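# Place yellow sponge beside blue foam block on desk

## Task

Move the yellow sponge onto the desk holding the blue foam block and set it down close beside that block, leaving just a narrow gap. Neither foam block may be shifted or rotated from its original spot, nothing new may be left lying on the floor, every carton must stay standing on its desk, and the robot must not topple or finish leaning. The result only counts if everything stays put without the robot holding it.

## Robot and tools

Robot: a Hello Robot Stretch 3 with a single arm. It has a two-wheeled base (0.33 m long, 0.34 m wide), a lift that rides up and down a mast, and a telescoping arm that reaches out to the robot's RIGHT side, ending in a wrist and a two-finger gripper. The arm cannot reach forward by itself; to shift the gripper forward or back you drive the base. Turning in place pivots about the point between the drive wheels, 0.05 m behind the front edge. With the arm pulled in and the wrist folded, a turn sweeps a 0.28 m radius; an unfolded level wrist reaches outside that circle.

Frames: the base frame has its origin on the floor between the drive wheels, x forward, y left, z up. hand_pose is reported in it, at the point where closed fingertips meet; with all wrist joints at zero, that frame's x points up, y points back toward the mast, z to the rear. The odometry frame is where the base frame started in the scene. base_odometry comes from wheel counts only, so wheel slip shows up as motion; heading runs -3.142 to 3.142, positive left.

Tools:
execute_actions takes "actions", a list holding zero or one action, plus optional "cameras" (names from head_camera, nav_camera, wrist_camera, all; omitted or null or ["all"] gives all, [] gives none). An empty list just reports state and images. One action may contain "base", "joints", and optionally "contact_limits"; its motions begin together.
- "base" holds exactly one command, each a relative offset from where the base last reported itself: {"translate_m": d}, metres straight ahead (negative backs up), range -1 to 1; or {"rotate_rad": d}, radians turned in place, positive counter-clockwise seen from above, range -3.2 to 3.2. No sideways motion.
- "joints" is one object keyed by joint name, each value an absolute target: lift_m 0 to 1.1 (arm height on mast); arm_m 0 to 0.52 (extension); wrist_yaw_rad -1.345 to 4.42 (0 along the arm, positive swings toward the front, 3.0 folds over the base); wrist_pitch_rad -1.57 to 0.451 (0 level, negative tips fingers down); wrist_roll_rad -2.911 to 2.911 (0 fingers side by side); gripper_m -0.089 to 0.179 (bigger is wider; actual fingertip gap is about 0.007 smaller when nearly shut, 0.025 smaller when fully open, zero under 0.007); head_pan_rad -3.953 to 1.73 (0 ahead, positive left, -1.57 looks along the arm); head_tilt_rad -1.53 to 0.419 (negative looks down). Done tolerances are ±0.004 for metre joints and ±0.02 (pitch ±0.05) for angles. Any joint or base left out may keep pushing toward its earlier target.
- "contact_limits" accepts only arm_m: a motor_effort percent (1 to 100) at which arm motion halts with contact_stop; smaller is gentler but too small stops instantly. It also caps holding force until the next action.
An unknown key or value out of range rejects the whole call. A single action runs at most 15 s. If a result reports a stop, the later execute_actions, wait and finished_scene calls in that same reply are skipped.

wait takes "seconds" (0 to 10) and returns the same report without commanding anything.
zoom_image takes "camera" and "region" [x0, y0, x1, y1] in pixels of that camera's newest full image, top-left origin, at most 504x504.
finished_scene takes "scene" (an integer) and ends it for good once the robot has held the last command; its result tells whether the goal was met and gives the next task.

Result lines: base_status and joint_status describe how each motion ended. "done" for the base only means the wheels turned the commanded amount. "off_target" means it settled short and may still push. After contact_stop, time_out or torque_fault the target is dropped; the arm or lift goes slack after a contact_stop until commanded again (a slack lift may sag under load or be pushed up when closing fingers on a surface). on_its_own lists what the call did not command; "held at" there is the held target, not the actual position. motor_effort is percent of maximum, signed toward larger joint values, with the peak in brackets; readings are noisy and biased. Wheel effort positive means pushing forward. lidar_m gives 12 distances in 30-degree sectors, first straight ahead, then counter-clockwise (4th left, 7th behind, 10th right), measured in a plane 0.17 m high, so tabletops are invisible; "-" means nothing seen. wrist_depth_mm and head_depth_mm are 7x7 grids of median depth (head image is sideways). base_tilt gives forward/right lean in degrees, with a fixed offset up to about 4.

Gripping: command gripper_m below the object's width to hold it; to let go, open at least 0.02 beyond the touching value. Neither the reading nor "done" proves a grasp; check the cameras. Re-squeeze by sending a new value.

Speed: the base is fast only when stowed (lift_m under 0.30, arm_m under 0.03, wrist_yaw_rad over 2.54); otherwise slow.

Avoid: folding or unfolding the wrist unless lift_m is 0.32 to 0.95 with wrist_pitch_rad -0.4 and roll near 0; once folded the lift may go down to 0.25. If wrist_yaw_rad is under -0.4 keep pitch at -0.5 or lower. Pushing into something rigid with the gripper above roughly 0.45 m can tip the robot, as can a second push after a contact stop, driving while holding or hooking something fixed, or snagging furniture (especially reversing). If it leans, back out the last move in small steps, free the gripper, and drop the lift to about 0.2. Long hard pushes switch a wrist servo off for 10 s. Do not drop, slam or shove objects; do not disturb the foam blocks or cartons; release the sponge so it rests on the desk by itself.

Each tool is called after "Call:" as a command line: name --argument value for each argument, lists and objects as JSON in quotes; but a table of rows of numbers goes row by row, as --pt "numbers of a row", without its own name.

## Session

Call:
execute_actions --actions '[]'

Scene clock: 0.00 s.
base_odometry: x=+0.000 y=+0.000 heading=+0.000 (m, m, rad; odometry frame)
turned_by_wheels: +0.000 (rad since the last result)
turned_by_imu: +0.000 (rad since the last result)
base_tilt: forward=-1.8 right=+0.4 (deg)
lidar_m: 2.50 2.19 1.77 1.82 2.06 1.50 2.01 1.76 1.23 1.09 2.26 2.35
head_depth_mm: 1702 2597 2613 2607 2070 2662 2108 / 1704 2703 2733 2754 2144 2748 2099 / 1807 2846 2854 2888 2659 2834 2089 / 1877 2877 3009 3071 3049 2873 2091 / 1900 2907 3187 3182 3233 3055 2061 / 1911 2953 3334 3279 3355 3037 2077 / 1914 2741 2824 2836 2881 2793 2055
base_status: not commanded
joint_positions: lift_m=+0.385 arm_m=+0.000 wrist_yaw_rad=+2.931 wrist_pitch_rad=-0.424 wrist_roll_rad=-0.002 gripper_m=+0.037 head_pan_rad=+0.020 head_tilt_rad=-0.006
joint_status: not commanded
motor_effort: left_wheel=+0 right_wheel=+0 lift_m=+25 arm_m=+1 wrist_yaw_rad=+0 wrist_pitch_rad=+4 wrist_roll_rad=+0 gripper_m=+0 head_pan_rad=+0 head_tilt_rad=+1 (%)
hand_pose: x=+0.0256 y=+0.0741 z=+0.3963 quat_wxyz=(+0.221, +0.702, +0.076, +0.673) (m; base frame)
wrist_depth_mm: - - - - - - - / - - - - - - - / - - - - - - - / - - 980 955 922 909 903 / 813 - 784 779 785 739 728 / 671 662 - 629 - 620 595 / 572 567 - 555 536 532 529
pictures: head_camera (sideways: a quarter turn clockwise sets it upright), nav_camera (sideways: a quarter turn counterclockwise sets it upright), wrist_camera
Images, in order (width x height): head_camera 896x504, nav_camera 672x504, wrist_camera 644x364.

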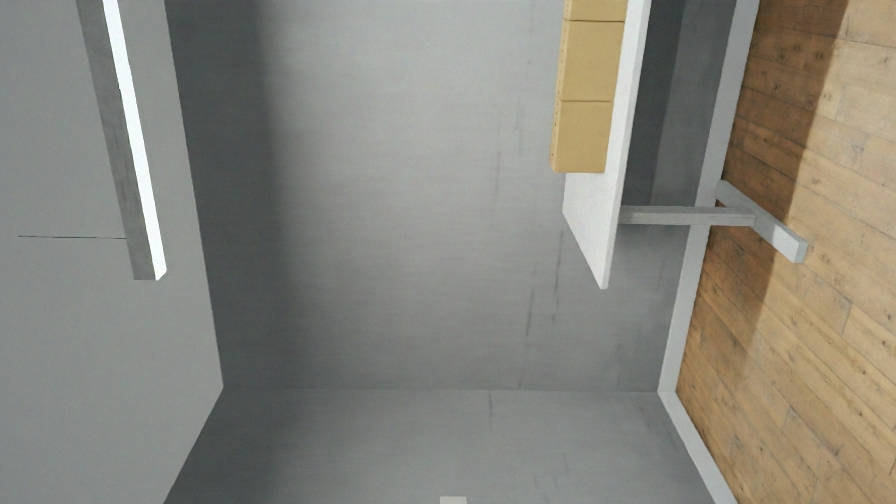

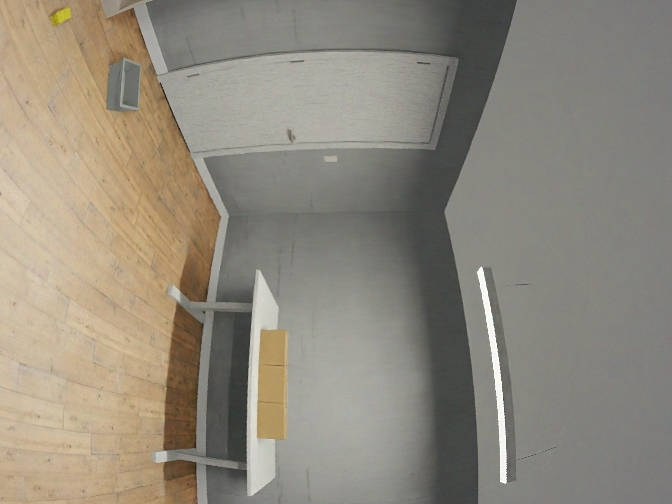

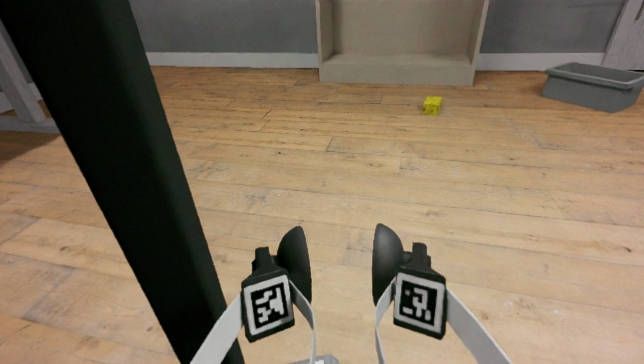

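Call:
execute_actions --actions '[{"joints":{"head_pan_rad":1.3,"head_tilt_rad":-0.6}}]' --cameras '["head_camera","nav_camera"]'

Call:
execute_actions --actions '[{"joints":{"head_pan_rad":-1.2,"head_tilt_rad":-0.5}}]' --cameras '["head_camera","nav_camera"]'

Call:
execute_actions --actions '[{"joints":{"head_pan_rad":-2.9,"head_tilt_rad":-0.5}}]' --cameras '["head_camera","nav_camera"]'

Scene clock: 1.97 s.
base_odometry: x=+0.000 y=+0.000 heading=+0.000 (m, m, rad; odometry frame)
turned_by_wheels: +0.000 (rad since the last result)
turned_by_imu: +0.000 (rad since the last result)
base_tilt: forward=-1.8 right=+0.6 (deg)
lidar_m: 2.50 2.18 1.77 1.81 2.06 1.50 2.01 1.76 1.22 1.09 2.27 2.34
head_depth_mm: 1611 1809 2082 2238 1783 1450 1223 / 1665 1788 2028 2117 1773 1433 1214 / 1678 1817 2092 2098 1760 1428 1214 / 1697 1868 2127 2145 1749 1427 1208 / 1669 1849 2124 2169 1745 1410 1204 / 1817 2017 2258 2237 1734 1408 1191 / 1838 2060 2328 2208 1718 1406 1188
base_status: not commanded
joint_positions: lift_m=+0.385 arm_m=+0.000 wrist_yaw_rad=+2.931 wrist_pitch_rad=-0.424 wrist_roll_rad=-0.002 gripper_m=+0.037 head_pan_rad=+1.293 head_tilt_rad=-0.592
joint_status: all done
motor_effort: left_wheel=+0(0) right_wheel=+0(1) lift_m=+26(25) arm_m=-1(0) wrist_yaw_rad=+1(1) wrist_pitch_rad=+4(4) wrist_roll_rad=+0(0) gripper_m=+0(0) head_pan_rad=+4(57) head_tilt_rad=-4(30) (%)
hand_pose: x=+0.0256 y=+0.0741 z=+0.3963 quat_wxyz=(+0.221, +0.702, +0.076, +0.673) (m; base frame)
wrist_depth_mm: - - - - - - - / - - - - - - - / - - - - - - - / - - 985 915 916 935 891 / 823 - 767 776 764 719 727 / 674 659 - 640 - 615 601 / 571 562 - 549 528 527 524
pictures: head_camera (sideways: a quarter turn clockwise sets it upright), nav_camera (sideways: a quarter turn counterclockwise sets it upright)
Images, in order (width x height): head_camera 896x504, nav_camera 672x504.

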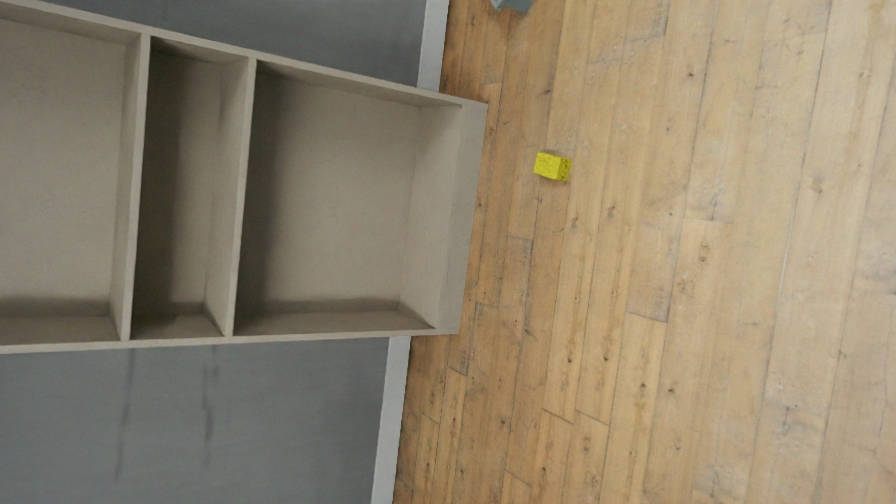

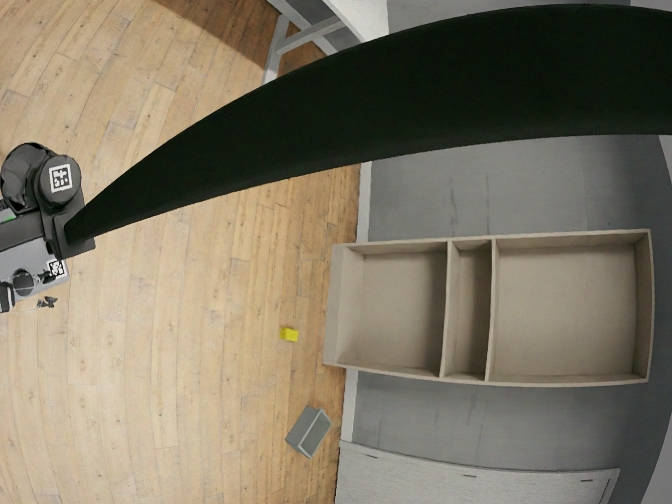

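Scene clock: 3.67 s.
base_odometry: x=+0.000 y=+0.000 heading=+0.000 (m, m, rad; odometry frame)
turned_by_wheels: +0.000 (rad since the last result)
turned_by_imu: +0.000 (rad since the last result)
base_tilt: forward=-1.8 right=+0.6 (deg)
lidar_m: 2.50 2.18 1.77 1.82 2.06 1.50 2.01 1.77 1.23 1.09 2.26 2.34
head_depth_mm: 1547 1656 1721 1087 1867 1541 1279 / 1683 1801 1266 1177 1867 1535 1264 / 1845 1982 1330 1333 1861 1531 1267 / 2023 2199 2280 2334 1854 1514 1255 / 2234 2463 2728 2572 1905 1507 1258 / 2555 2832 3148 2548 1897 1498 1246 / 2564 2780 2995 2551 1878 1493 1247
base_status: not commanded
joint_positions: lift_m=+0.385 arm_m=+0.000 wrist_yaw_rad=+2.931 wrist_pitch_rad=-0.424 wrist_roll_rad=-0.002 gripper_m=+0.037 head_pan_rad=-1.193 head_tilt_rad=-0.508
joint_status: all done
motor_effort: left_wheel=+0(0) right_wheel=+1(0) lift_m=+25(26) arm_m=+0(0) wrist_yaw_rad=-1(0) wrist_pitch_rad=+4(4) wrist_roll_rad=+1(0) gripper_m=-1(0) head_pan_rad=-5(54) head_tilt_rad=+3(13) (%)
hand_pose: x=+0.0256 y=+0.0741 z=+0.3963 quat_wxyz=(+0.221, +0.702, +0.076, +0.673) (m; base frame)
wrist_depth_mm: - - - - - - - / - - - - - - - / - - - - - - - / - - 983 964 917 906 884 / 810 - 772 768 755 727 722 / 661 654 - 637 - 628 607 / 574 564 - 553 520 530 532
pictures: head_camera (sideways: a quarter turn clockwise sets it upright), nav_camera (sideways: a quarter turn counterclockwise sets it upright)
Images, in order (width x height): head_camera 896x504, nav_camera 672x504.

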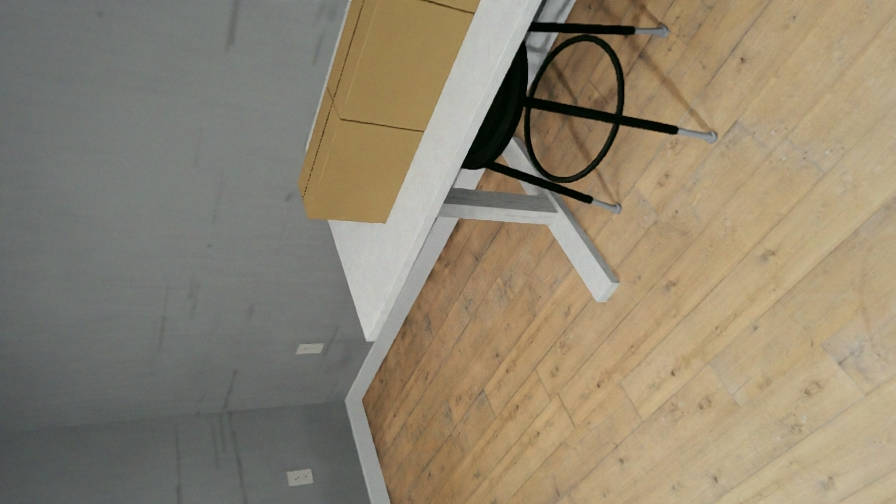

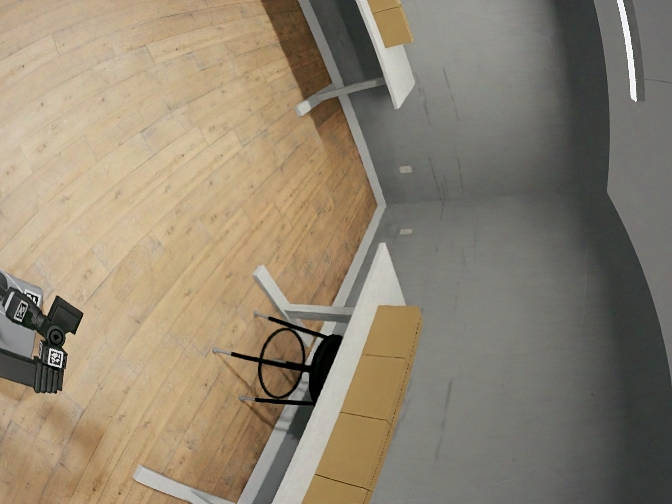

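Scene clock: 5.03 s.
base_odometry: x=+0.000 y=+0.000 heading=+0.000 (m, m, rad; odometry frame)
turned_by_wheels: +0.000 (rad since the last result)
turned_by_imu: +0.000 (rad since the last result)
base_tilt: forward=-1.9 right=+0.5 (deg)
lidar_m: 2.49 2.19 1.77 1.81 2.06 1.50 2.00 1.76 1.23 1.09 2.27 2.36
head_depth_mm: 1707 1832 1970 2132 1876 1542 1279 / 1817 1978 2114 2283 1943 1536 1273 / 1944 2131 2305 2454 1915 1527 1259 / 2102 2304 2517 2601 1904 1511 1257 / 2022 2207 2459 2484 1892 1506 1252 / 1822 1989 2150 2304 1880 1506 1244 / 1664 1780 1928 2100 1878 1491 1241
base_status: not commanded
joint_positions: lift_m=+0.385 arm_m=+0.000 wrist_yaw_rad=+2.931 wrist_pitch_rad=-0.424 wrist_roll_rad=-0.002 gripper_m=+0.037 head_pan_rad=-2.893 head_tilt_rad=-0.508
joint_status: all done
motor_effort: left_wheel=-1(0) right_wheel=+0(0) lift_m=+25(25) arm_m=+0(0) wrist_yaw_rad=+0(2) wrist_pitch_rad=+4(4) wrist_roll_rad=+0(0) gripper_m=+0(1) head_pan_rad=-4(56) head_tilt_rad=+3(3) (%)
hand_pose: x=+0.0256 y=+0.0741 z=+0.3963 quat_wxyz=(+0.221, +0.702, +0.076, +0.673) (m; base frame)
wrist_depth_mm: - - - - - - - / - - - - - - - / - - - - - - - / - - 967 960 921 896 875 / 820 - 790 775 785 738 729 / 665 663 - 649 - 616 610 / 577 570 - 550 537 534 528
pictures: head_camera (sideways: a quarter turn clockwise sets it upright), nav_camera (sideways: a quarter turn counterclockwise sets it upright)
Images, in order (width x height): head_camera 896x504, nav_camera 672x504.

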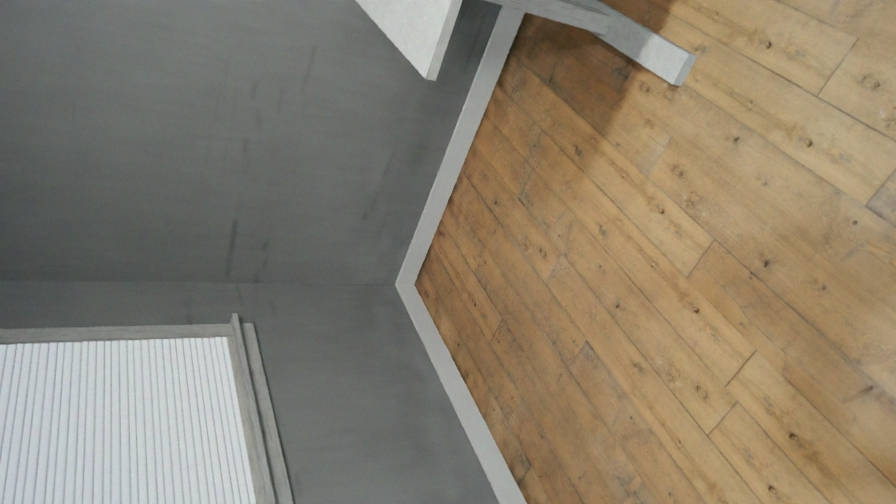

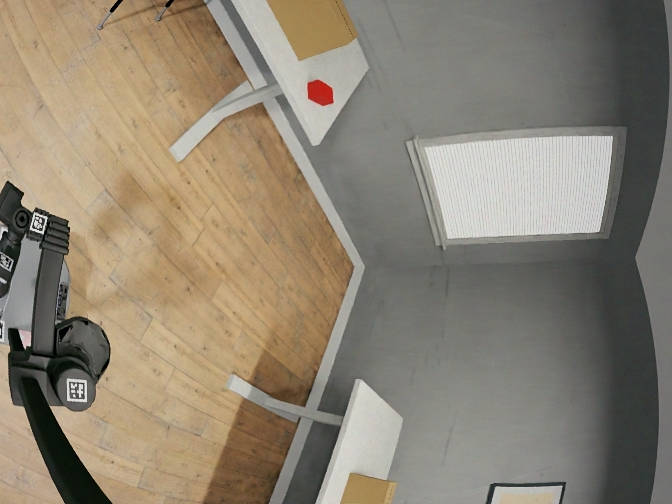

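Call:
execute_actions --actions '[{"joints":{"head_pan_rad":-3.7,"head_tilt_rad":-0.45}}]' --cameras '["head_camera","nav_camera"]'

Scene clock: 6.37 s.
base_odometry: x=+0.000 y=+0.000 heading=+0.000 (m, m, rad; odometry frame)
turned_by_wheels: +0.000 (rad since the last result)
turned_by_imu: +0.000 (rad since the last result)
base_tilt: forward=-1.7 right=+0.6 (deg)
lidar_m: 2.50 2.18 1.77 1.82 2.06 1.49 2.00 1.76 1.23 1.08 2.27 2.35
head_depth_mm: 1737 1881 1997 1474 2109 - - / 1708 1877 1950 1459 2045 1632 1336 / 1685 1844 1948 1440 2039 1589 1299 / 1648 1823 1915 1415 2026 1584 1297 / 1629 1778 1883 1384 2012 1574 1293 / 1612 1761 1880 1492 1998 1566 1286 / 1599 1737 1843 1385 1922 1564 1279
base_status: not commanded
joint_positions: lift_m=+0.385 arm_m=+0.000 wrist_yaw_rad=+2.931 wrist_pitch_rad=-0.424 wrist_roll_rad=-0.002 gripper_m=+0.037 head_pan_rad=-3.693 head_tilt_rad=-0.458
joint_status: all done
motor_effort: left_wheel=+0(0) right_wheel=+0(0) lift_m=+25(25) arm_m=+0(0) wrist_yaw_rad=+1(0) wrist_pitch_rad=+4(4) wrist_roll_rad=+0(1) gripper_m=-2(0) head_pan_rad=-4(49) head_tilt_rad=+4(10) (%)
hand_pose: x=+0.0256 y=+0.0741 z=+0.3963 quat_wxyz=(+0.221, +0.702, +0.076, +0.673) (m; base frame)
wrist_depth_mm: - - - - - - - / - - - - - - - / - - - - - - - / - - 978 941 919 921 888 / 825 - 780 779 785 765 723 / 678 661 - 651 - 614 609 / 568 554 - 545 528 533 530
pictures: head_camera (sideways: a quarter turn clockwise sets it upright), nav_camera (sideways: a quarter turn counterclockwise sets it upright)
Images, in order (width x height): head_camera 896x504, nav_camera 672x504.

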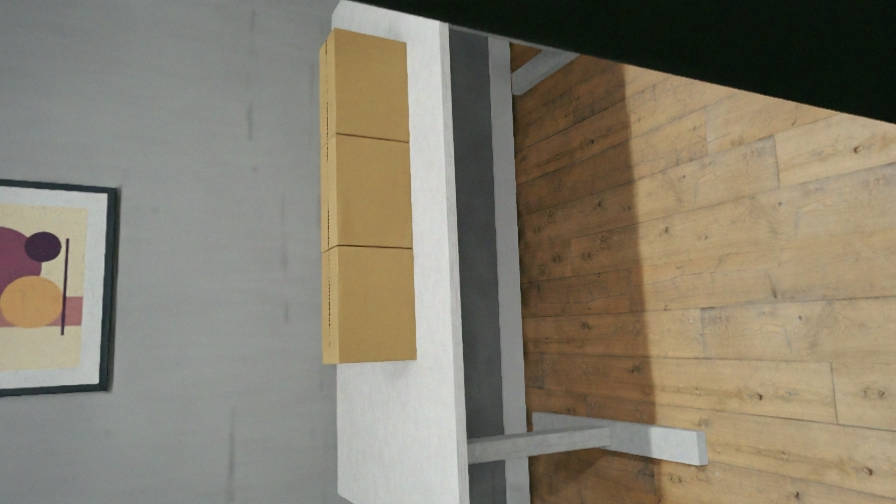

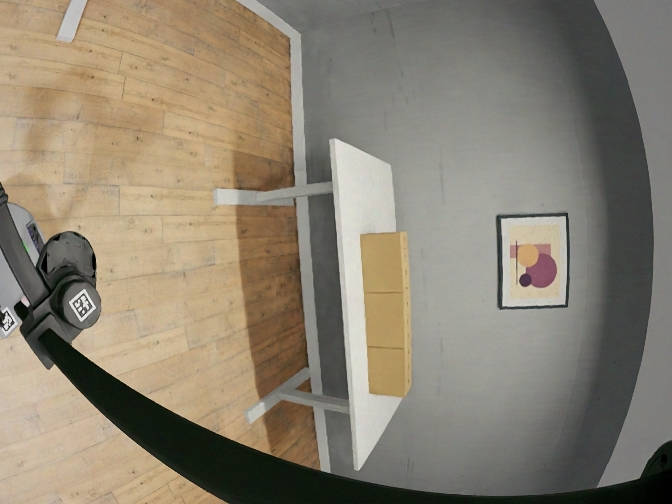

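Call:
execute_actions --actions '[{"base":{"rotate_rad":1.45},"joints":{"lift_m":0.27,"head_pan_rad":-0.4,"head_tilt_rad":-0.8}}]' --cameras '[]'

Call:
execute_actions --actions '[{"base":{"translate_m":1.0},"joints":{"head_pan_rad":-0.8,"head_tilt_rad":-1.0}}]' --cameras '["head_camera"]'

Scene clock: 10.80 s.
base_odometry: x=+0.000 y=+0.000 heading=+1.450 (m, m, rad; odometry frame)
turned_by_wheels: +1.450 (rad since the last result)
turned_by_imu: +1.437 (rad since the last result)
base_tilt: forward=-1.8 right=+0.6 (deg)
lidar_m: 1.82 1.77 1.96 1.49 1.84 1.23 1.09 1.32 2.35 2.50 2.26 1.77
head_depth_mm: 1859 2150 2274 1818 1514 1304 1140 / 1845 2122 2259 1802 1514 1293 1126 / 1786 2110 2253 1788 1494 1277 1130 / 1686 1950 2083 1785 1490 1276 1126 / 1676 1996 2089 1761 1483 1272 1120 / 1671 1998 2064 1770 1480 1267 1116 / 1659 1888 2052 1753 1480 1265 1113
base_status: done
joint_positions: lift_m=+0.270 arm_m=+0.000 wrist_yaw_rad=+2.931 wrist_pitch_rad=-0.425 wrist_roll_rad=-0.002 gripper_m=+0.037 head_pan_rad=-0.407 head_tilt_rad=-0.790
joint_status: all done
motor_effort: left_wheel=-3(11) right_wheel=+1(7) lift_m=+18(20) arm_m=+0(1) wrist_yaw_rad=+0(0) wrist_pitch_rad=+4(5) wrist_roll_rad=+0(0) gripper_m=+0(0) head_pan_rad=+4(55) head_tilt_rad=-4(25) (%)
hand_pose: x=+0.0255 y=+0.0739 z=+0.2813 quat_wxyz=(+0.221, +0.702, +0.076, +0.672) (m; base frame)
wrist_depth_mm: - - - - - - - / - - - - - - - / - - - - 939 939 881 / 795 - 769 744 732 706 677 / 643 - 617 604 609 566 562 / 526 513 - 507 - 479 480 / 448 - - - 417 413 413
pictures: none
No camera images: the call's "cameras" was empty. Leave "cameras" out to get every camera's image.

Scene clock: 15.73 s.
base_odometry: x=+0.121 y=+0.993 heading=+1.450 (m, m, rad; odometry frame)
turned_by_wheels: +0.000 (rad since the last result)
turned_by_imu: -0.002 (rad since the last result)
base_tilt: forward=-1.8 right=+0.6 (deg)
lidar_m: 0.82 1.40 1.15 1.62 1.98 2.15 2.32 2.95 2.68 1.94 1.03 1.08
head_depth_mm: 1431 1776 1781 1538 1366 1222 1107 / 1307 1661 1770 1542 1357 1209 1116 / 961 1206 1513 1523 1346 1224 - / 947 1350 1554 1492 1349 1204 - / 910 1262 1509 1464 1340 1196 1102 / 902 1190 1448 1427 1333 1189 1079 / 893 1126 1359 1397 1319 1186 1077
base_status: done
joint_positions: lift_m=+0.270 arm_m=+0.000 wrist_yaw_rad=+2.931 wrist_pitch_rad=-0.425 wrist_roll_rad=-0.002 gripper_m=+0.037 head_pan_rad=-0.793 head_tilt_rad=-0.988
joint_status: all done
motor_effort: left_wheel=-2(6) right_wheel=+1(6) lift_m=+18(17) arm_m=+0(0) wrist_yaw_rad=+0(1) wrist_pitch_rad=+5(4) wrist_roll_rad=+0(0) gripper_m=+0(0) head_pan_rad=-4(37) head_tilt_rad=-5(18) (%)
hand_pose: x=+0.0255 y=+0.0739 z=+0.2813 quat_wxyz=(+0.221, +0.702, +0.076, +0.672) (m; base frame)
wrist_depth_mm: - - - - - - - / - - - - - - - / - - - 971 927 919 900 / 816 - 755 743 741 711 704 / 631 - 616 606 599 572 560 / 520 515 - 505 - 490 476 / 447 - - - 411 420 407
pictures: head_camera (sideways: a quarter turn clockwise sets it upright)
Images, in order (width x height): head_camera 896x504.

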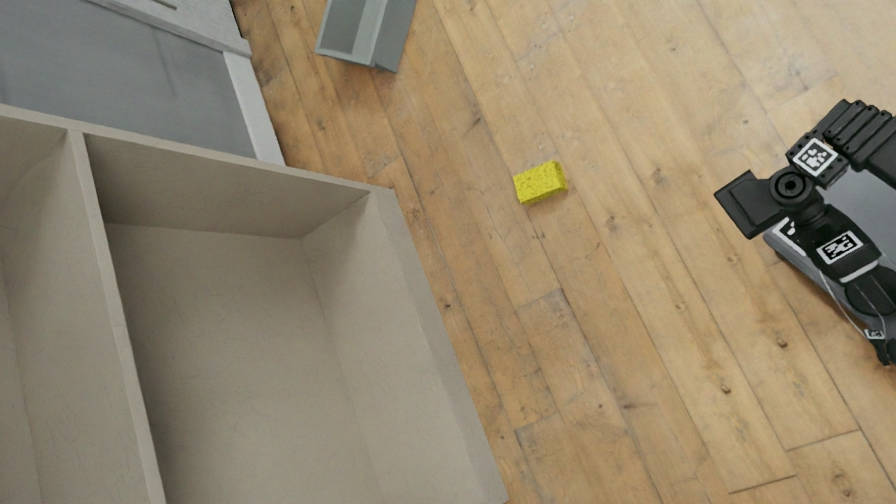

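Call:
execute_actions --actions '[{"base":{"translate_m":0.34},"joints":{"head_pan_rad":-1.5,"head_tilt_rad":-1.1,"gripper_m":0.15}}]' --cameras '[]'

Call:
execute_actions --actions '[{"joints":{"lift_m":0.34,"arm_m":0.1}}]' --cameras '[]'

Call:
execute_actions --actions '[{"joints":{"wrist_yaw_rad":0.0,"arm_m":0.2}}]' --cameras '[]'

Call:
execute_actions --actions '[{"joints":{"wrist_pitch_rad":-1.5}}]'

Scene clock: 19.77 s.
base_odometry: x=+0.162 y=+1.330 heading=+1.450 (m, m, rad; odometry frame)
turned_by_wheels: +0.000 (rad since the last result)
turned_by_imu: -0.001 (rad since the last result)
base_tilt: forward=-1.9 right=+0.6 (deg)
lidar_m: 0.82 1.01 1.49 1.08 1.84 2.49 2.48 3.20 2.82 0.90 0.83 0.50
head_depth_mm: 2126 1854 1633 1462 1320 1205 1111 / 2104 1830 1618 1447 1311 1200 - / 2092 1820 1597 1442 1298 - - / 2001 1786 1567 1426 1300 - - / 1675 1758 1570 1422 1289 1181 1091 / 895 1092 1385 1362 1280 1175 1079 / 758 1154 1370 1288 1233 1174 1076
base_status: done
joint_positions: lift_m=+0.270 arm_m=+0.000 wrist_yaw_rad=+2.931 wrist_pitch_rad=-0.426 wrist_roll_rad=-0.002 gripper_m=+0.150 head_pan_rad=-1.493 head_tilt_rad=-1.086
joint_status: all done
motor_effort: left_wheel=-2(5) right_wheel=+2(6) lift_m=+18(18) arm_m=+0(0) wrist_yaw_rad=+1(0) wrist_pitch_rad=+4(4) wrist_roll_rad=+0(0) gripper_m=+1(99) head_pan_rad=-5(47) head_tilt_rad=-6(17) (%)
hand_pose: x=+0.0255 y=+0.0739 z=+0.2813 quat_wxyz=(+0.221, +0.702, +0.076, +0.672) (m; base frame)
wrist_depth_mm: - - - - - - - / - - - - - - - / - - - - 927 910 903 / 808 - 773 749 726 689 679 / 640 - 610 594 585 585 563 / 521 542 520 517 489 483 485 / 451 - - - 429 416 401
pictures: none
No camera images: the call's "cameras" was empty. Leave "cameras" out to get every camera's image.

Scene clock: 21.73 s.
base_odometry: x=+0.162 y=+1.330 heading=+1.450 (m, m, rad; odometry frame)
turned_by_wheels: +0.000 (rad since the last result)
turned_by_imu: +0.000 (rad since the last result)
base_tilt: forward=-1.8 right=+0.7 (deg)
lidar_m: 0.82 1.01 1.49 1.07 1.83 2.47 2.48 3.19 2.82 0.90 0.83 0.50
head_depth_mm: 2126 1850 1626 1457 1317 1203 1116 / 2114 1841 1611 1444 1304 1198 - / 2094 1810 1590 1439 1328 - - / 2010 1803 1574 1424 1323 - - / 1671 1774 1560 1416 1287 1193 1084 / 899 1086 1379 1366 1281 1177 1084 / 760 1155 1376 1299 1231 1157 1075
base_status: not commanded
joint_positions: lift_m=+0.340 arm_m=+0.100 wrist_yaw_rad=+2.931 wrist_pitch_rad=-0.426 wrist_roll_rad=-0.002 gripper_m=+0.150 head_pan_rad=-1.493 head_tilt_rad=-1.086
joint_status: all done
motor_effort: left_wheel=-2(2) right_wheel=+2(2) lift_m=+31(32) arm_m=+7(7) wrist_yaw_rad=+0(1) wrist_pitch_rad=+4(4) wrist_roll_rad=+0(0) gripper_m=-1(0) head_pan_rad=-4(4) head_tilt_rad=-6(6) (%)
hand_pose: x=+0.0255 y=-0.0261 z=+0.3507 quat_wxyz=(+0.221, +0.702, +0.076, +0.672) (m; base frame)
wrist_depth_mm: - - - - - - - / - - - - - - - / - - - - - - - / 940 908 882 866 867 820 793 / 729 736 699 698 684 671 654 / 626 636 - 592 571 566 573 / 535 - - 502 492 484 467
pictures: none
No camera images: the call's "cameras" was empty. Leave "cameras" out to get every camera's image.

Scene clock: 24.20 s.
base_odometry: x=+0.162 y=+1.330 heading=+1.450 (m, m, rad; odometry frame)
turned_by_wheels: +0.000 (rad since the last result)
turned_by_imu: +0.000 (rad since the last result)
base_tilt: forward=-1.7 right=+0.5 (deg)
lidar_m: 0.82 1.01 1.49 1.08 1.83 2.48 2.48 3.18 2.82 0.91 0.83 0.50
head_depth_mm: 2138 1848 1637 1452 1312 1204 1120 / 2108 1822 1627 1450 1309 1201 - / 2070 1813 1603 1448 1300 - - / 1993 1794 1578 1472 1282 1224 - / 1686 1766 1568 1417 1287 1183 1083 / 900 1084 1382 1357 1281 1174 1085 / 759 1155 1367 1296 1236 1162 1078
base_status: not commanded
joint_positions: lift_m=+0.340 arm_m=+0.200 wrist_yaw_rad=+0.003 wrist_pitch_rad=-0.426 wrist_roll_rad=-0.002 gripper_m=+0.150 head_pan_rad=-1.493 head_tilt_rad=-1.086
joint_status: all done
motor_effort: left_wheel=-2(2) right_wheel=+1(1) lift_m=+31(31) arm_m=+7(6) wrist_yaw_rad=-4(4) wrist_pitch_rad=+4(5) wrist_roll_rad=+0(0) gripper_m=+1(0) head_pan_rad=-4(4) head_tilt_rad=-6(6) (%)
hand_pose: x=-0.0208 y=-0.5680 z=+0.3507 quat_wxyz=(+0.692, +0.151, -0.690, -0.148) (m; base frame)
wrist_depth_mm: 445 413 - - - - - / 499 442 - - - - - / 533 493 - - 973 - - / 565 557 850 800 832 818 789 / 557 584 671 683 687 698 659 / 487 491 571 579 582 572 568 / 423 484 506 499 488 485 469
pictures: none
No camera images: the call's "cameras" was empty. Leave "cameras" out to get every camera's image.

Scene clock: 25.60 s.
base_odometry: x=+0.162 y=+1.330 heading=+1.450 (m, m, rad; odometry frame)
turned_by_wheels: +0.000 (rad since the last result)
turned_by_imu: +0.000 (rad since the last result)
base_tilt: forward=-1.7 right=+0.6 (deg)
lidar_m: 0.82 1.00 1.49 1.08 1.83 2.48 2.48 3.20 2.83 0.90 0.83 0.50
head_depth_mm: 2114 1841 1635 1454 1317 1199 1122 / 2114 1841 1619 1450 1309 1199 - / 2083 1826 1585 1464 1298 - - / 1988 1810 1570 1455 1264 1216 - / 1678 1770 1553 1422 1286 1190 1089 / 898 1087 1389 1356 1279 1167 1087 / 758 1153 1377 1291 1239 1166 1072
base_status: not commanded
joint_positions: lift_m=+0.340 arm_m=+0.200 wrist_yaw_rad=+0.003 wrist_pitch_rad=-1.495 wrist_roll_rad=-0.002 gripper_m=+0.150 head_pan_rad=-1.493 head_tilt_rad=-1.086
joint_status: all done
motor_effort: left_wheel=-2(2) right_wheel=+2(2) lift_m=+31(30) arm_m=+6(7) wrist_yaw_rad=-3(3) wrist_pitch_rad=-2(4) wrist_roll_rad=+0(0) gripper_m=-1(0) head_pan_rad=-4(4) head_tilt_rad=-6(6) (%)
hand_pose: x=-0.0216 y=-0.3400 z=+0.2211 quat_wxyz=(+0.520, +0.482, -0.517, -0.480) (m; base frame)
wrist_depth_mm: 381 375 371 368 363 362 362 / 384 378 379 370 369 366 363 / 383 384 381 378 375 372 368 / 388 385 377 381 375 367 373 / 397 395 385 387 379 376 375 / 397 396 390 388 389 383 376 / 407 404 394 393 391 384 387
pictures: head_camera (sideways: a quarter turn clockwise sets it upright), nav_camera (sideways: a quarter turn counterclockwise sets it upright), wrist_camera
Images, in order (width x height): head_camera 896x504, nav_camera 672x504, wrist_camera 644x364.

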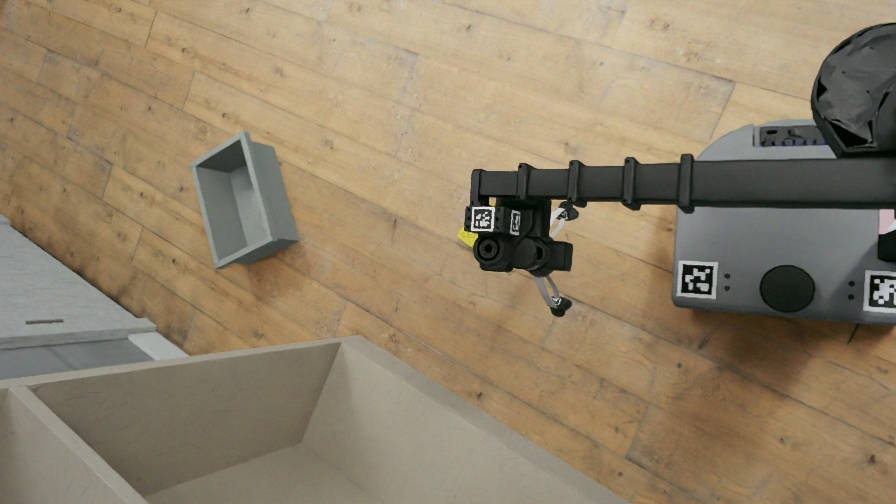

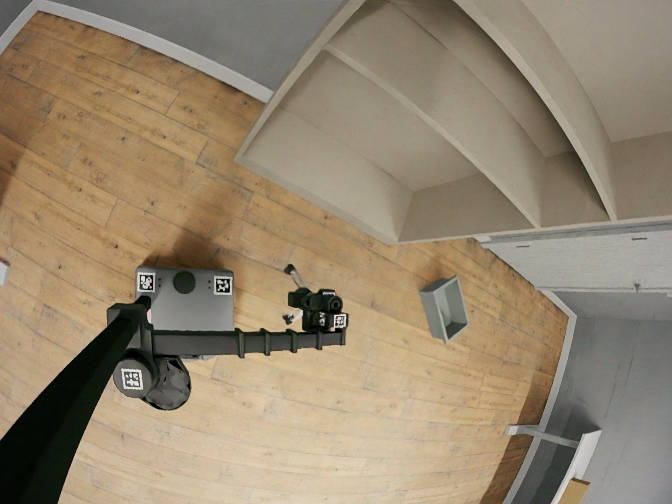

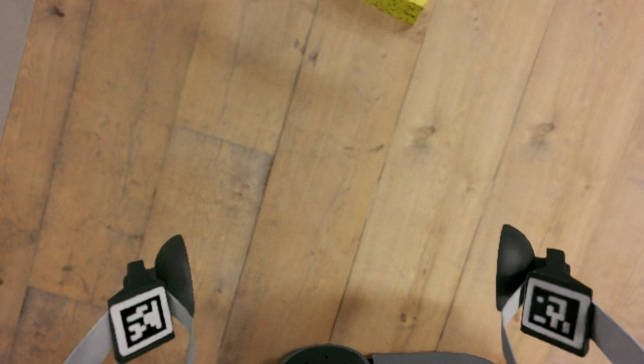

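Call:
execute_actions --actions '[{"joints":{"arm_m":0.4}}]' --cameras '["wrist_camera","head_camera"]'

Scene clock: 28.53 s.
base_odometry: x=+0.162 y=+1.330 heading=+1.450 (m, m, rad; odometry frame)
turned_by_wheels: +0.000 (rad since the last result)
turned_by_imu: +0.000 (rad since the last result)
base_tilt: forward=-1.8 right=+0.7 (deg)
lidar_m: 0.82 1.01 1.49 1.07 1.83 2.48 2.49 3.19 2.83 0.90 0.83 0.50
head_depth_mm: 2121 1838 1639 1458 1319 1201 1126 / 2098 1829 1614 1447 1311 1196 - / 2098 1825 1607 1433 1307 - - / 1969 1808 1593 1379 1293 1219 - / 1686 1762 1564 1423 1288 1197 1086 / 896 1092 1385 1358 1280 1177 1080 / 757 1159 1361 1290 1230 1167 1079
base_status: not commanded
joint_positions: lift_m=+0.340 arm_m=+0.400 wrist_yaw_rad=+0.002 wrist_pitch_rad=-1.496 wrist_roll_rad=-0.002 gripper_m=+0.150 head_pan_rad=-1.493 head_tilt_rad=-1.086
joint_status: all done
motor_effort: left_wheel=-2(2) right_wheel=+1(2) lift_m=+31(30) arm_m=+7(7) wrist_yaw_rad=-3(3) wrist_pitch_rad=-2(1) wrist_roll_rad=+0(0) gripper_m=+0(0) head_pan_rad=-4(4) head_tilt_rad=-6(6) (%)
hand_pose: x=-0.0216 y=-0.5397 z=+0.2211 quat_wxyz=(+0.519, +0.482, -0.517, -0.481) (m; base frame)
wrist_depth_mm: 329 375 373 366 363 367 359 / 350 375 378 375 368 367 364 / 362 379 378 371 370 368 362 / 390 386 379 378 334 372 369 / 390 392 387 380 382 380 377 / 399 396 389 393 386 387 378 / 401 402 395 399 391 383 386
pictures: head_camera (sideways: a quarter turn clockwise sets it upright), wrist_camera
Images, in order (width x height): head_camera 896x504, wrist_camera 644x364.

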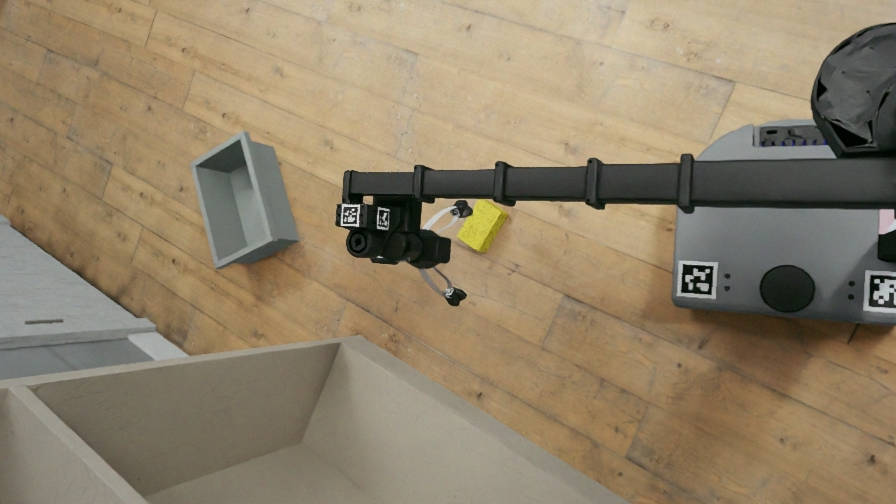

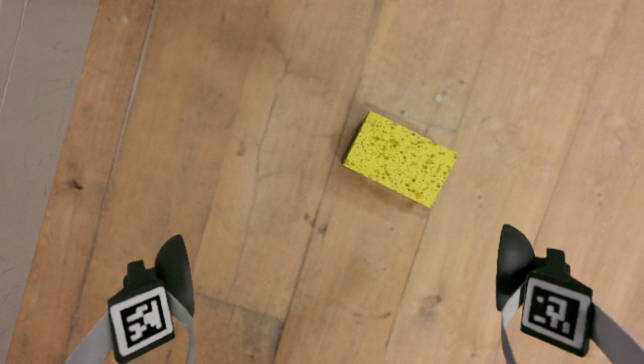

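Call:
execute_actions --actions '[{"base":{"translate_m":-0.064},"joints":{"arm_m":0.446,"wrist_roll_rad":-1.19,"lift_m":0.27,"gripper_m":0.13}}]' --cameras '["wrist_camera","head_camera"]'

Scene clock: 31.93 s.
base_odometry: x=+0.154 y=+1.267 heading=+1.450 (m, m, rad; odometry frame)
turned_by_wheels: +0.000 (rad since the last result)
turned_by_imu: +0.000 (rad since the last result)
base_tilt: forward=-1.9 right=+0.6 (deg)
lidar_m: 0.88 1.08 1.51 1.08 1.86 2.42 2.41 3.16 2.80 1.51 0.90 0.56
head_depth_mm: 2125 1853 1621 1457 1320 1200 1110 / 2105 1833 1621 1444 1315 1194 - / 2099 1816 1615 1430 1317 - - / 2027 1788 1594 1402 1299 1221 - / 1801 1782 1577 1415 1282 1191 1085 / 1479 1221 1401 1389 1278 1176 1079 / 873 1137 1397 1308 1253 1167 1078
base_status: done
joint_positions: lift_m=+0.270 arm_m=+0.446 wrist_yaw_rad=+0.001 wrist_pitch_rad=-1.496 wrist_roll_rad=-1.184 gripper_m=+0.130 head_pan_rad=-1.493 head_tilt_rad=-1.086
joint_status: all done
motor_effort: left_wheel=-2(7) right_wheel=+1(2) lift_m=+18(26) arm_m=+7(6) wrist_yaw_rad=-2(1) wrist_pitch_rad=-1(1) wrist_roll_rad=-3(3) gripper_m=+0(88) head_pan_rad=-4(4) head_tilt_rad=-6(6) (%)
hand_pose: x=-0.0214 y=-0.5857 z=+0.1517 quat_wxyz=(+0.719, +0.668, -0.140, -0.131) (m; base frame)
wrist_depth_mm: 288 287 293 294 297 298 298 / 292 296 298 298 301 306 310 / 293 303 299 307 307 311 315 / 301 304 307 267 313 317 320 / 305 307 311 269 319 319 323 / 314 314 320 322 325 - 331 / 314 323 321 327 331 336 335
pictures: head_camera (sideways: a quarter turn clockwise sets it upright), wrist_camera
Images, in order (width x height): head_camera 896x504, wrist_camera 644x364.

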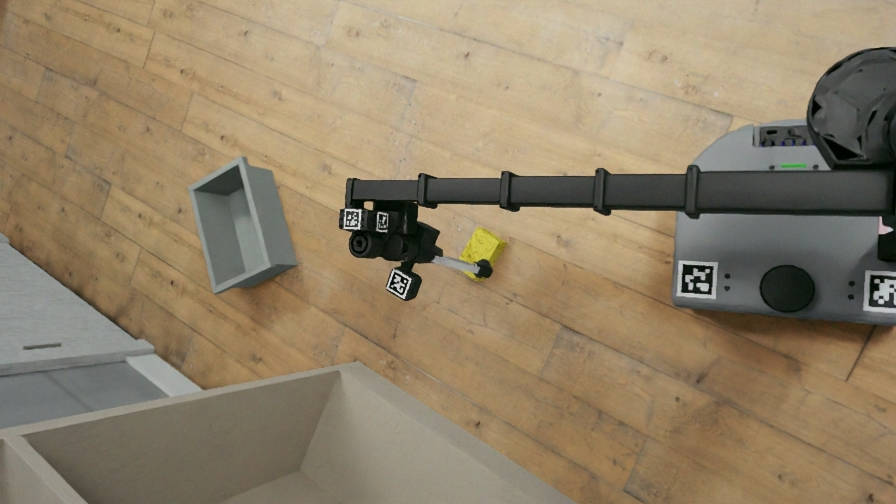

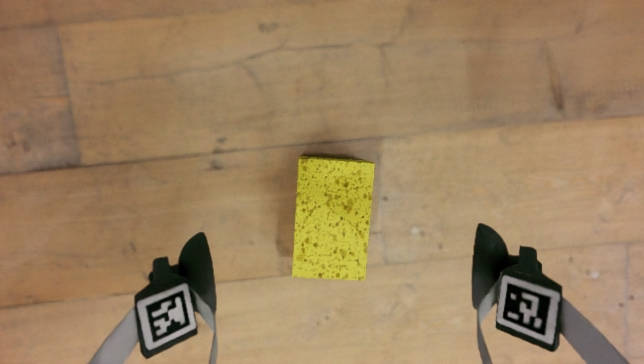

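Call:
execute_actions --actions '[{"joints":{"lift_m":0.148,"wrist_roll_rad":-1.14}}]' --cameras '["wrist_camera","head_camera"]'

Scene clock: 34.23 s.
base_odometry: x=+0.154 y=+1.267 heading=+1.450 (m, m, rad; odometry frame)
turned_by_wheels: +0.000 (rad since the last result)
turned_by_imu: +0.000 (rad since the last result)
base_tilt: forward=-1.8 right=+0.7 (deg)
lidar_m: 0.88 1.08 1.51 1.08 1.86 2.42 2.43 3.15 2.79 1.52 0.90 0.56
head_depth_mm: 2130 1841 1629 1459 1313 1204 1109 / 2122 1829 1609 1446 1307 1202 1119 / 2090 1823 1609 1441 1304 - - / 2024 1803 1572 1393 1299 1221 - / 1787 1792 1583 1419 1290 1185 1084 / 1480 1218 1406 1385 1281 1176 1085 / 876 1138 1398 1315 1263 1168 1076
base_status: not commanded
joint_positions: lift_m=+0.148 arm_m=+0.446 wrist_yaw_rad=+0.001 wrist_pitch_rad=-1.496 wrist_roll_rad=-1.146 gripper_m=+0.130 head_pan_rad=-1.493 head_tilt_rad=-1.086
joint_status: all done
motor_effort: left_wheel=-2(2) right_wheel=+2(2) lift_m=+18(16) arm_m=+7(6) wrist_yaw_rad=-1(1) wrist_pitch_rad=-1(1) wrist_roll_rad=+3(3) gripper_m=-1(0) head_pan_rad=-4(4) head_tilt_rad=-6(6) (%)
hand_pose: x=-0.0214 y=-0.5857 z=+0.0297 quat_wxyz=(+0.716, +0.665, -0.154, -0.143) (m; base frame)
wrist_depth_mm: 175 177 178 179 180 181 183 / 178 179 179 182 183 184 187 / 181 182 184 185 186 189 189 / 184 184 187 145 188 191 194 / 187 189 190 146 148 194 198 / 190 191 194 149 150 - 202 / 193 195 197 152 153 204 204
pictures: head_camera (sideways: a quarter turn clockwise sets it upright), wrist_camera
Images, in order (width x height): head_camera 896x504, wrist_camera 644x364.

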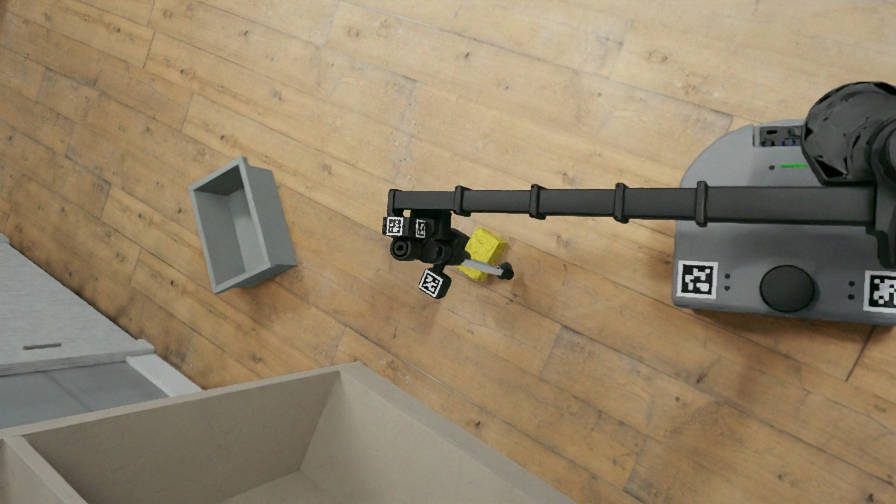

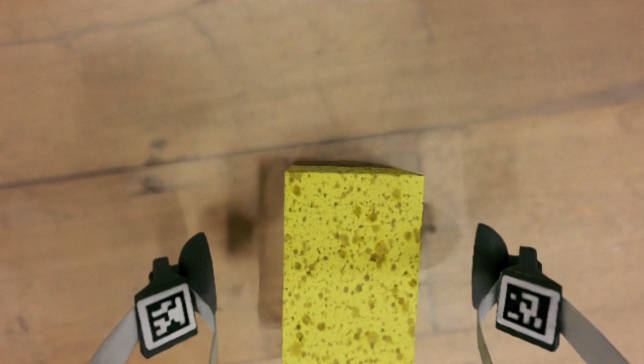

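Call:
execute_actions --actions '[{"joints":{"lift_m":0.140}}]' --cameras '[]'

Call:
execute_actions --actions '[{"joints":{"gripper_m":0.03}}]' --cameras '["wrist_camera"]'

Call:
execute_actions --actions '[{"joints":{"lift_m":0.45}}]' --cameras '["wrist_camera","head_camera"]'

Scene clock: 35.37 s.
base_odometry: x=+0.154 y=+1.267 heading=+1.450 (m, m, rad; odometry frame)
turned_by_wheels: +0.000 (rad since the last result)
turned_by_imu: +0.000 (rad since the last result)
base_tilt: forward=-2.0 right=+0.6 (deg)
lidar_m: 0.88 1.08 1.51 1.08 1.86 2.41 2.42 3.15 2.80 1.52 0.90 0.56
head_depth_mm: 2113 1850 1626 1459 1318 1203 1110 / 2103 1831 1614 1440 1307 1199 1122 / 2100 1804 1601 1433 1306 - - / 2018 1803 1587 1397 1297 1225 - / 1804 1775 1588 1425 1281 1191 1083 / 1470 1214 1404 1383 1278 1169 1079 / 872 1135 1392 1313 1259 1165 1077
base_status: not commanded
joint_positions: lift_m=+0.140 arm_m=+0.446 wrist_yaw_rad=+0.001 wrist_pitch_rad=-1.496 wrist_roll_rad=-1.146 gripper_m=+0.130 head_pan_rad=-1.493 head_tilt_rad=-1.086
joint_status: all done
motor_effort: left_wheel=-2(1) right_wheel=+1(1) lift_m=+18(17) arm_m=+7(7) wrist_yaw_rad=-2(1) wrist_pitch_rad=-1(1) wrist_roll_rad=+3(3) gripper_m=+0(0) head_pan_rad=-5(4) head_tilt_rad=-7(6) (%)
hand_pose: x=-0.0214 y=-0.5857 z=+0.0217 quat_wxyz=(+0.716, +0.665, -0.154, -0.143) (m; base frame)
wrist_depth_mm: 168 168 170 170 173 174 174 / 169 170 172 174 176 178 179 / 173 173 176 177 179 180 182 / 176 176 178 136 163 183 184 / 178 180 181 137 140 187 188 / 181 183 186 140 142 - 192 / 185 187 188 143 146 195 196
pictures: none
No camera images: the call's "cameras" was empty. Leave "cameras" out to get every camera's image.

Scene clock: 36.87 s.
base_odometry: x=+0.154 y=+1.267 heading=+1.450 (m, m, rad; odometry frame)
turned_by_wheels: +0.000 (rad since the last result)
turned_by_imu: +0.000 (rad since the last result)
base_tilt: forward=-1.9 right=+0.6 (deg)
lidar_m: 0.88 1.08 1.51 1.08 1.86 2.42 2.42 3.13 2.79 1.52 0.90 0.56
head_depth_mm: 2136 1851 1638 1463 1316 1210 1109 / 2094 1834 1622 1448 1308 1200 1121 / 2076 1826 1605 1436 1301 - - / 2018 1794 1578 1400 1301 1221 - / 1798 1780 1587 1419 1285 1193 1087 / 1475 1217 1404 1398 1287 1166 1079 / 879 1139 1389 1306 1257 1168 1072
base_status: not commanded
joint_positions: lift_m=+0.140 arm_m=+0.446 wrist_yaw_rad=+0.001 wrist_pitch_rad=-1.496 wrist_roll_rad=-1.146 gripper_m=+0.031 head_pan_rad=-1.493 head_tilt_rad=-1.086
joint_status: all done
motor_effort: left_wheel=-2(2) right_wheel=+1(2) lift_m=+17(18) arm_m=+7(7) wrist_yaw_rad=-2(1) wrist_pitch_rad=-1(2) wrist_roll_rad=+3(3) gripper_m=-18(100) head_pan_rad=-4(4) head_tilt_rad=-5(6) (%)
hand_pose: x=-0.0214 y=-0.5857 z=+0.0217 quat_wxyz=(+0.716, +0.665, -0.154, -0.143) (m; base frame)
wrist_depth_mm: 167 169 170 172 173 176 177 / 171 171 172 174 176 177 179 / 173 174 176 177 178 180 182 / 175 177 178 133 180 183 185 / 179 179 180 135 136 186 188 / 181 183 184 138 138 191 192 / 186 186 189 141 142 194 196
pictures: wrist_camera
Images, in order (width x height): wrist_camera 644x364.

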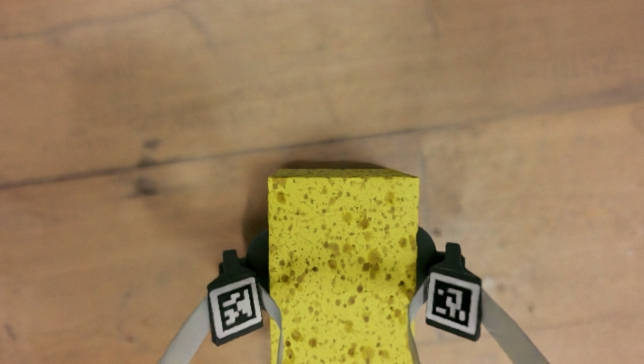

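Scene clock: 40.53 s.
base_odometry: x=+0.154 y=+1.267 heading=+1.450 (m, m, rad; odometry frame)
turned_by_wheels: +0.000 (rad since the last result)
turned_by_imu: +0.000 (rad since the last result)
base_tilt: forward=-1.8 right=+0.4 (deg)
lidar_m: 0.88 1.08 1.51 1.08 1.86 2.41 2.42 3.14 2.80 1.52 0.90 0.56
head_depth_mm: 2122 1837 1627 1467 1315 1206 1132 / 2097 1820 1621 1446 1305 1205 1125 / 2073 1816 1558 1457 1303 - - / 2032 1802 1586 1384 1290 1225 - / 1811 1798 1578 1425 1289 1194 1086 / 1481 1216 1405 1386 1279 1173 1083 / 874 1128 1397 1315 1254 1169 1078
base_status: not commanded
joint_positions: lift_m=+0.450 arm_m=+0.446 wrist_yaw_rad=+0.001 wrist_pitch_rad=-1.496 wrist_roll_rad=-1.146 gripper_m=+0.031 head_pan_rad=-1.493 head_tilt_rad=-1.086
joint_status: all done
motor_effort: left_wheel=-2(1) right_wheel=+1(3) lift_m=+31(34) arm_m=+7(7) wrist_yaw_rad=-1(2) wrist_pitch_rad=-1(2) wrist_roll_rad=+3(4) gripper_m=-17(17) head_pan_rad=-4(4) head_tilt_rad=-6(6) (%)
hand_pose: x=-0.0214 y=-0.5857 z=+0.3311 quat_wxyz=(+0.716, +0.665, -0.154, -0.143) (m; base frame)
wrist_depth_mm: 452 456 457 465 467 472 472 / 463 467 467 467 472 480 486 / 462 470 474 482 480 487 495 / 475 479 486 133 485 493 502 / 483 484 484 135 136 503 500 / 492 498 495 137 138 514 514 / - 507 516 140 142 518 529
pictures: head_camera (sideways: a quarter turn clockwise sets it upright), wrist_camera
Images, in order (width x height): head_camera 896x504, wrist_camera 644x364.

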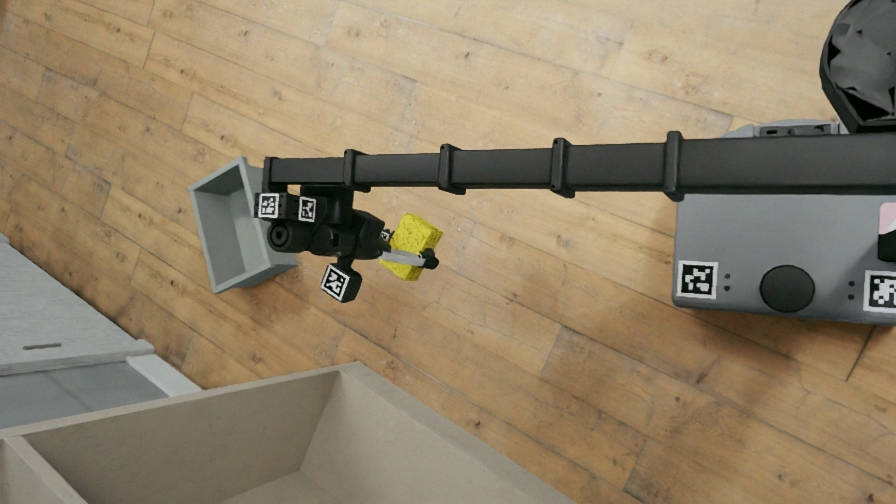

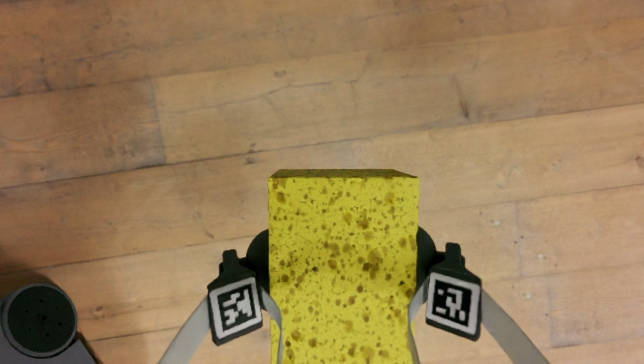

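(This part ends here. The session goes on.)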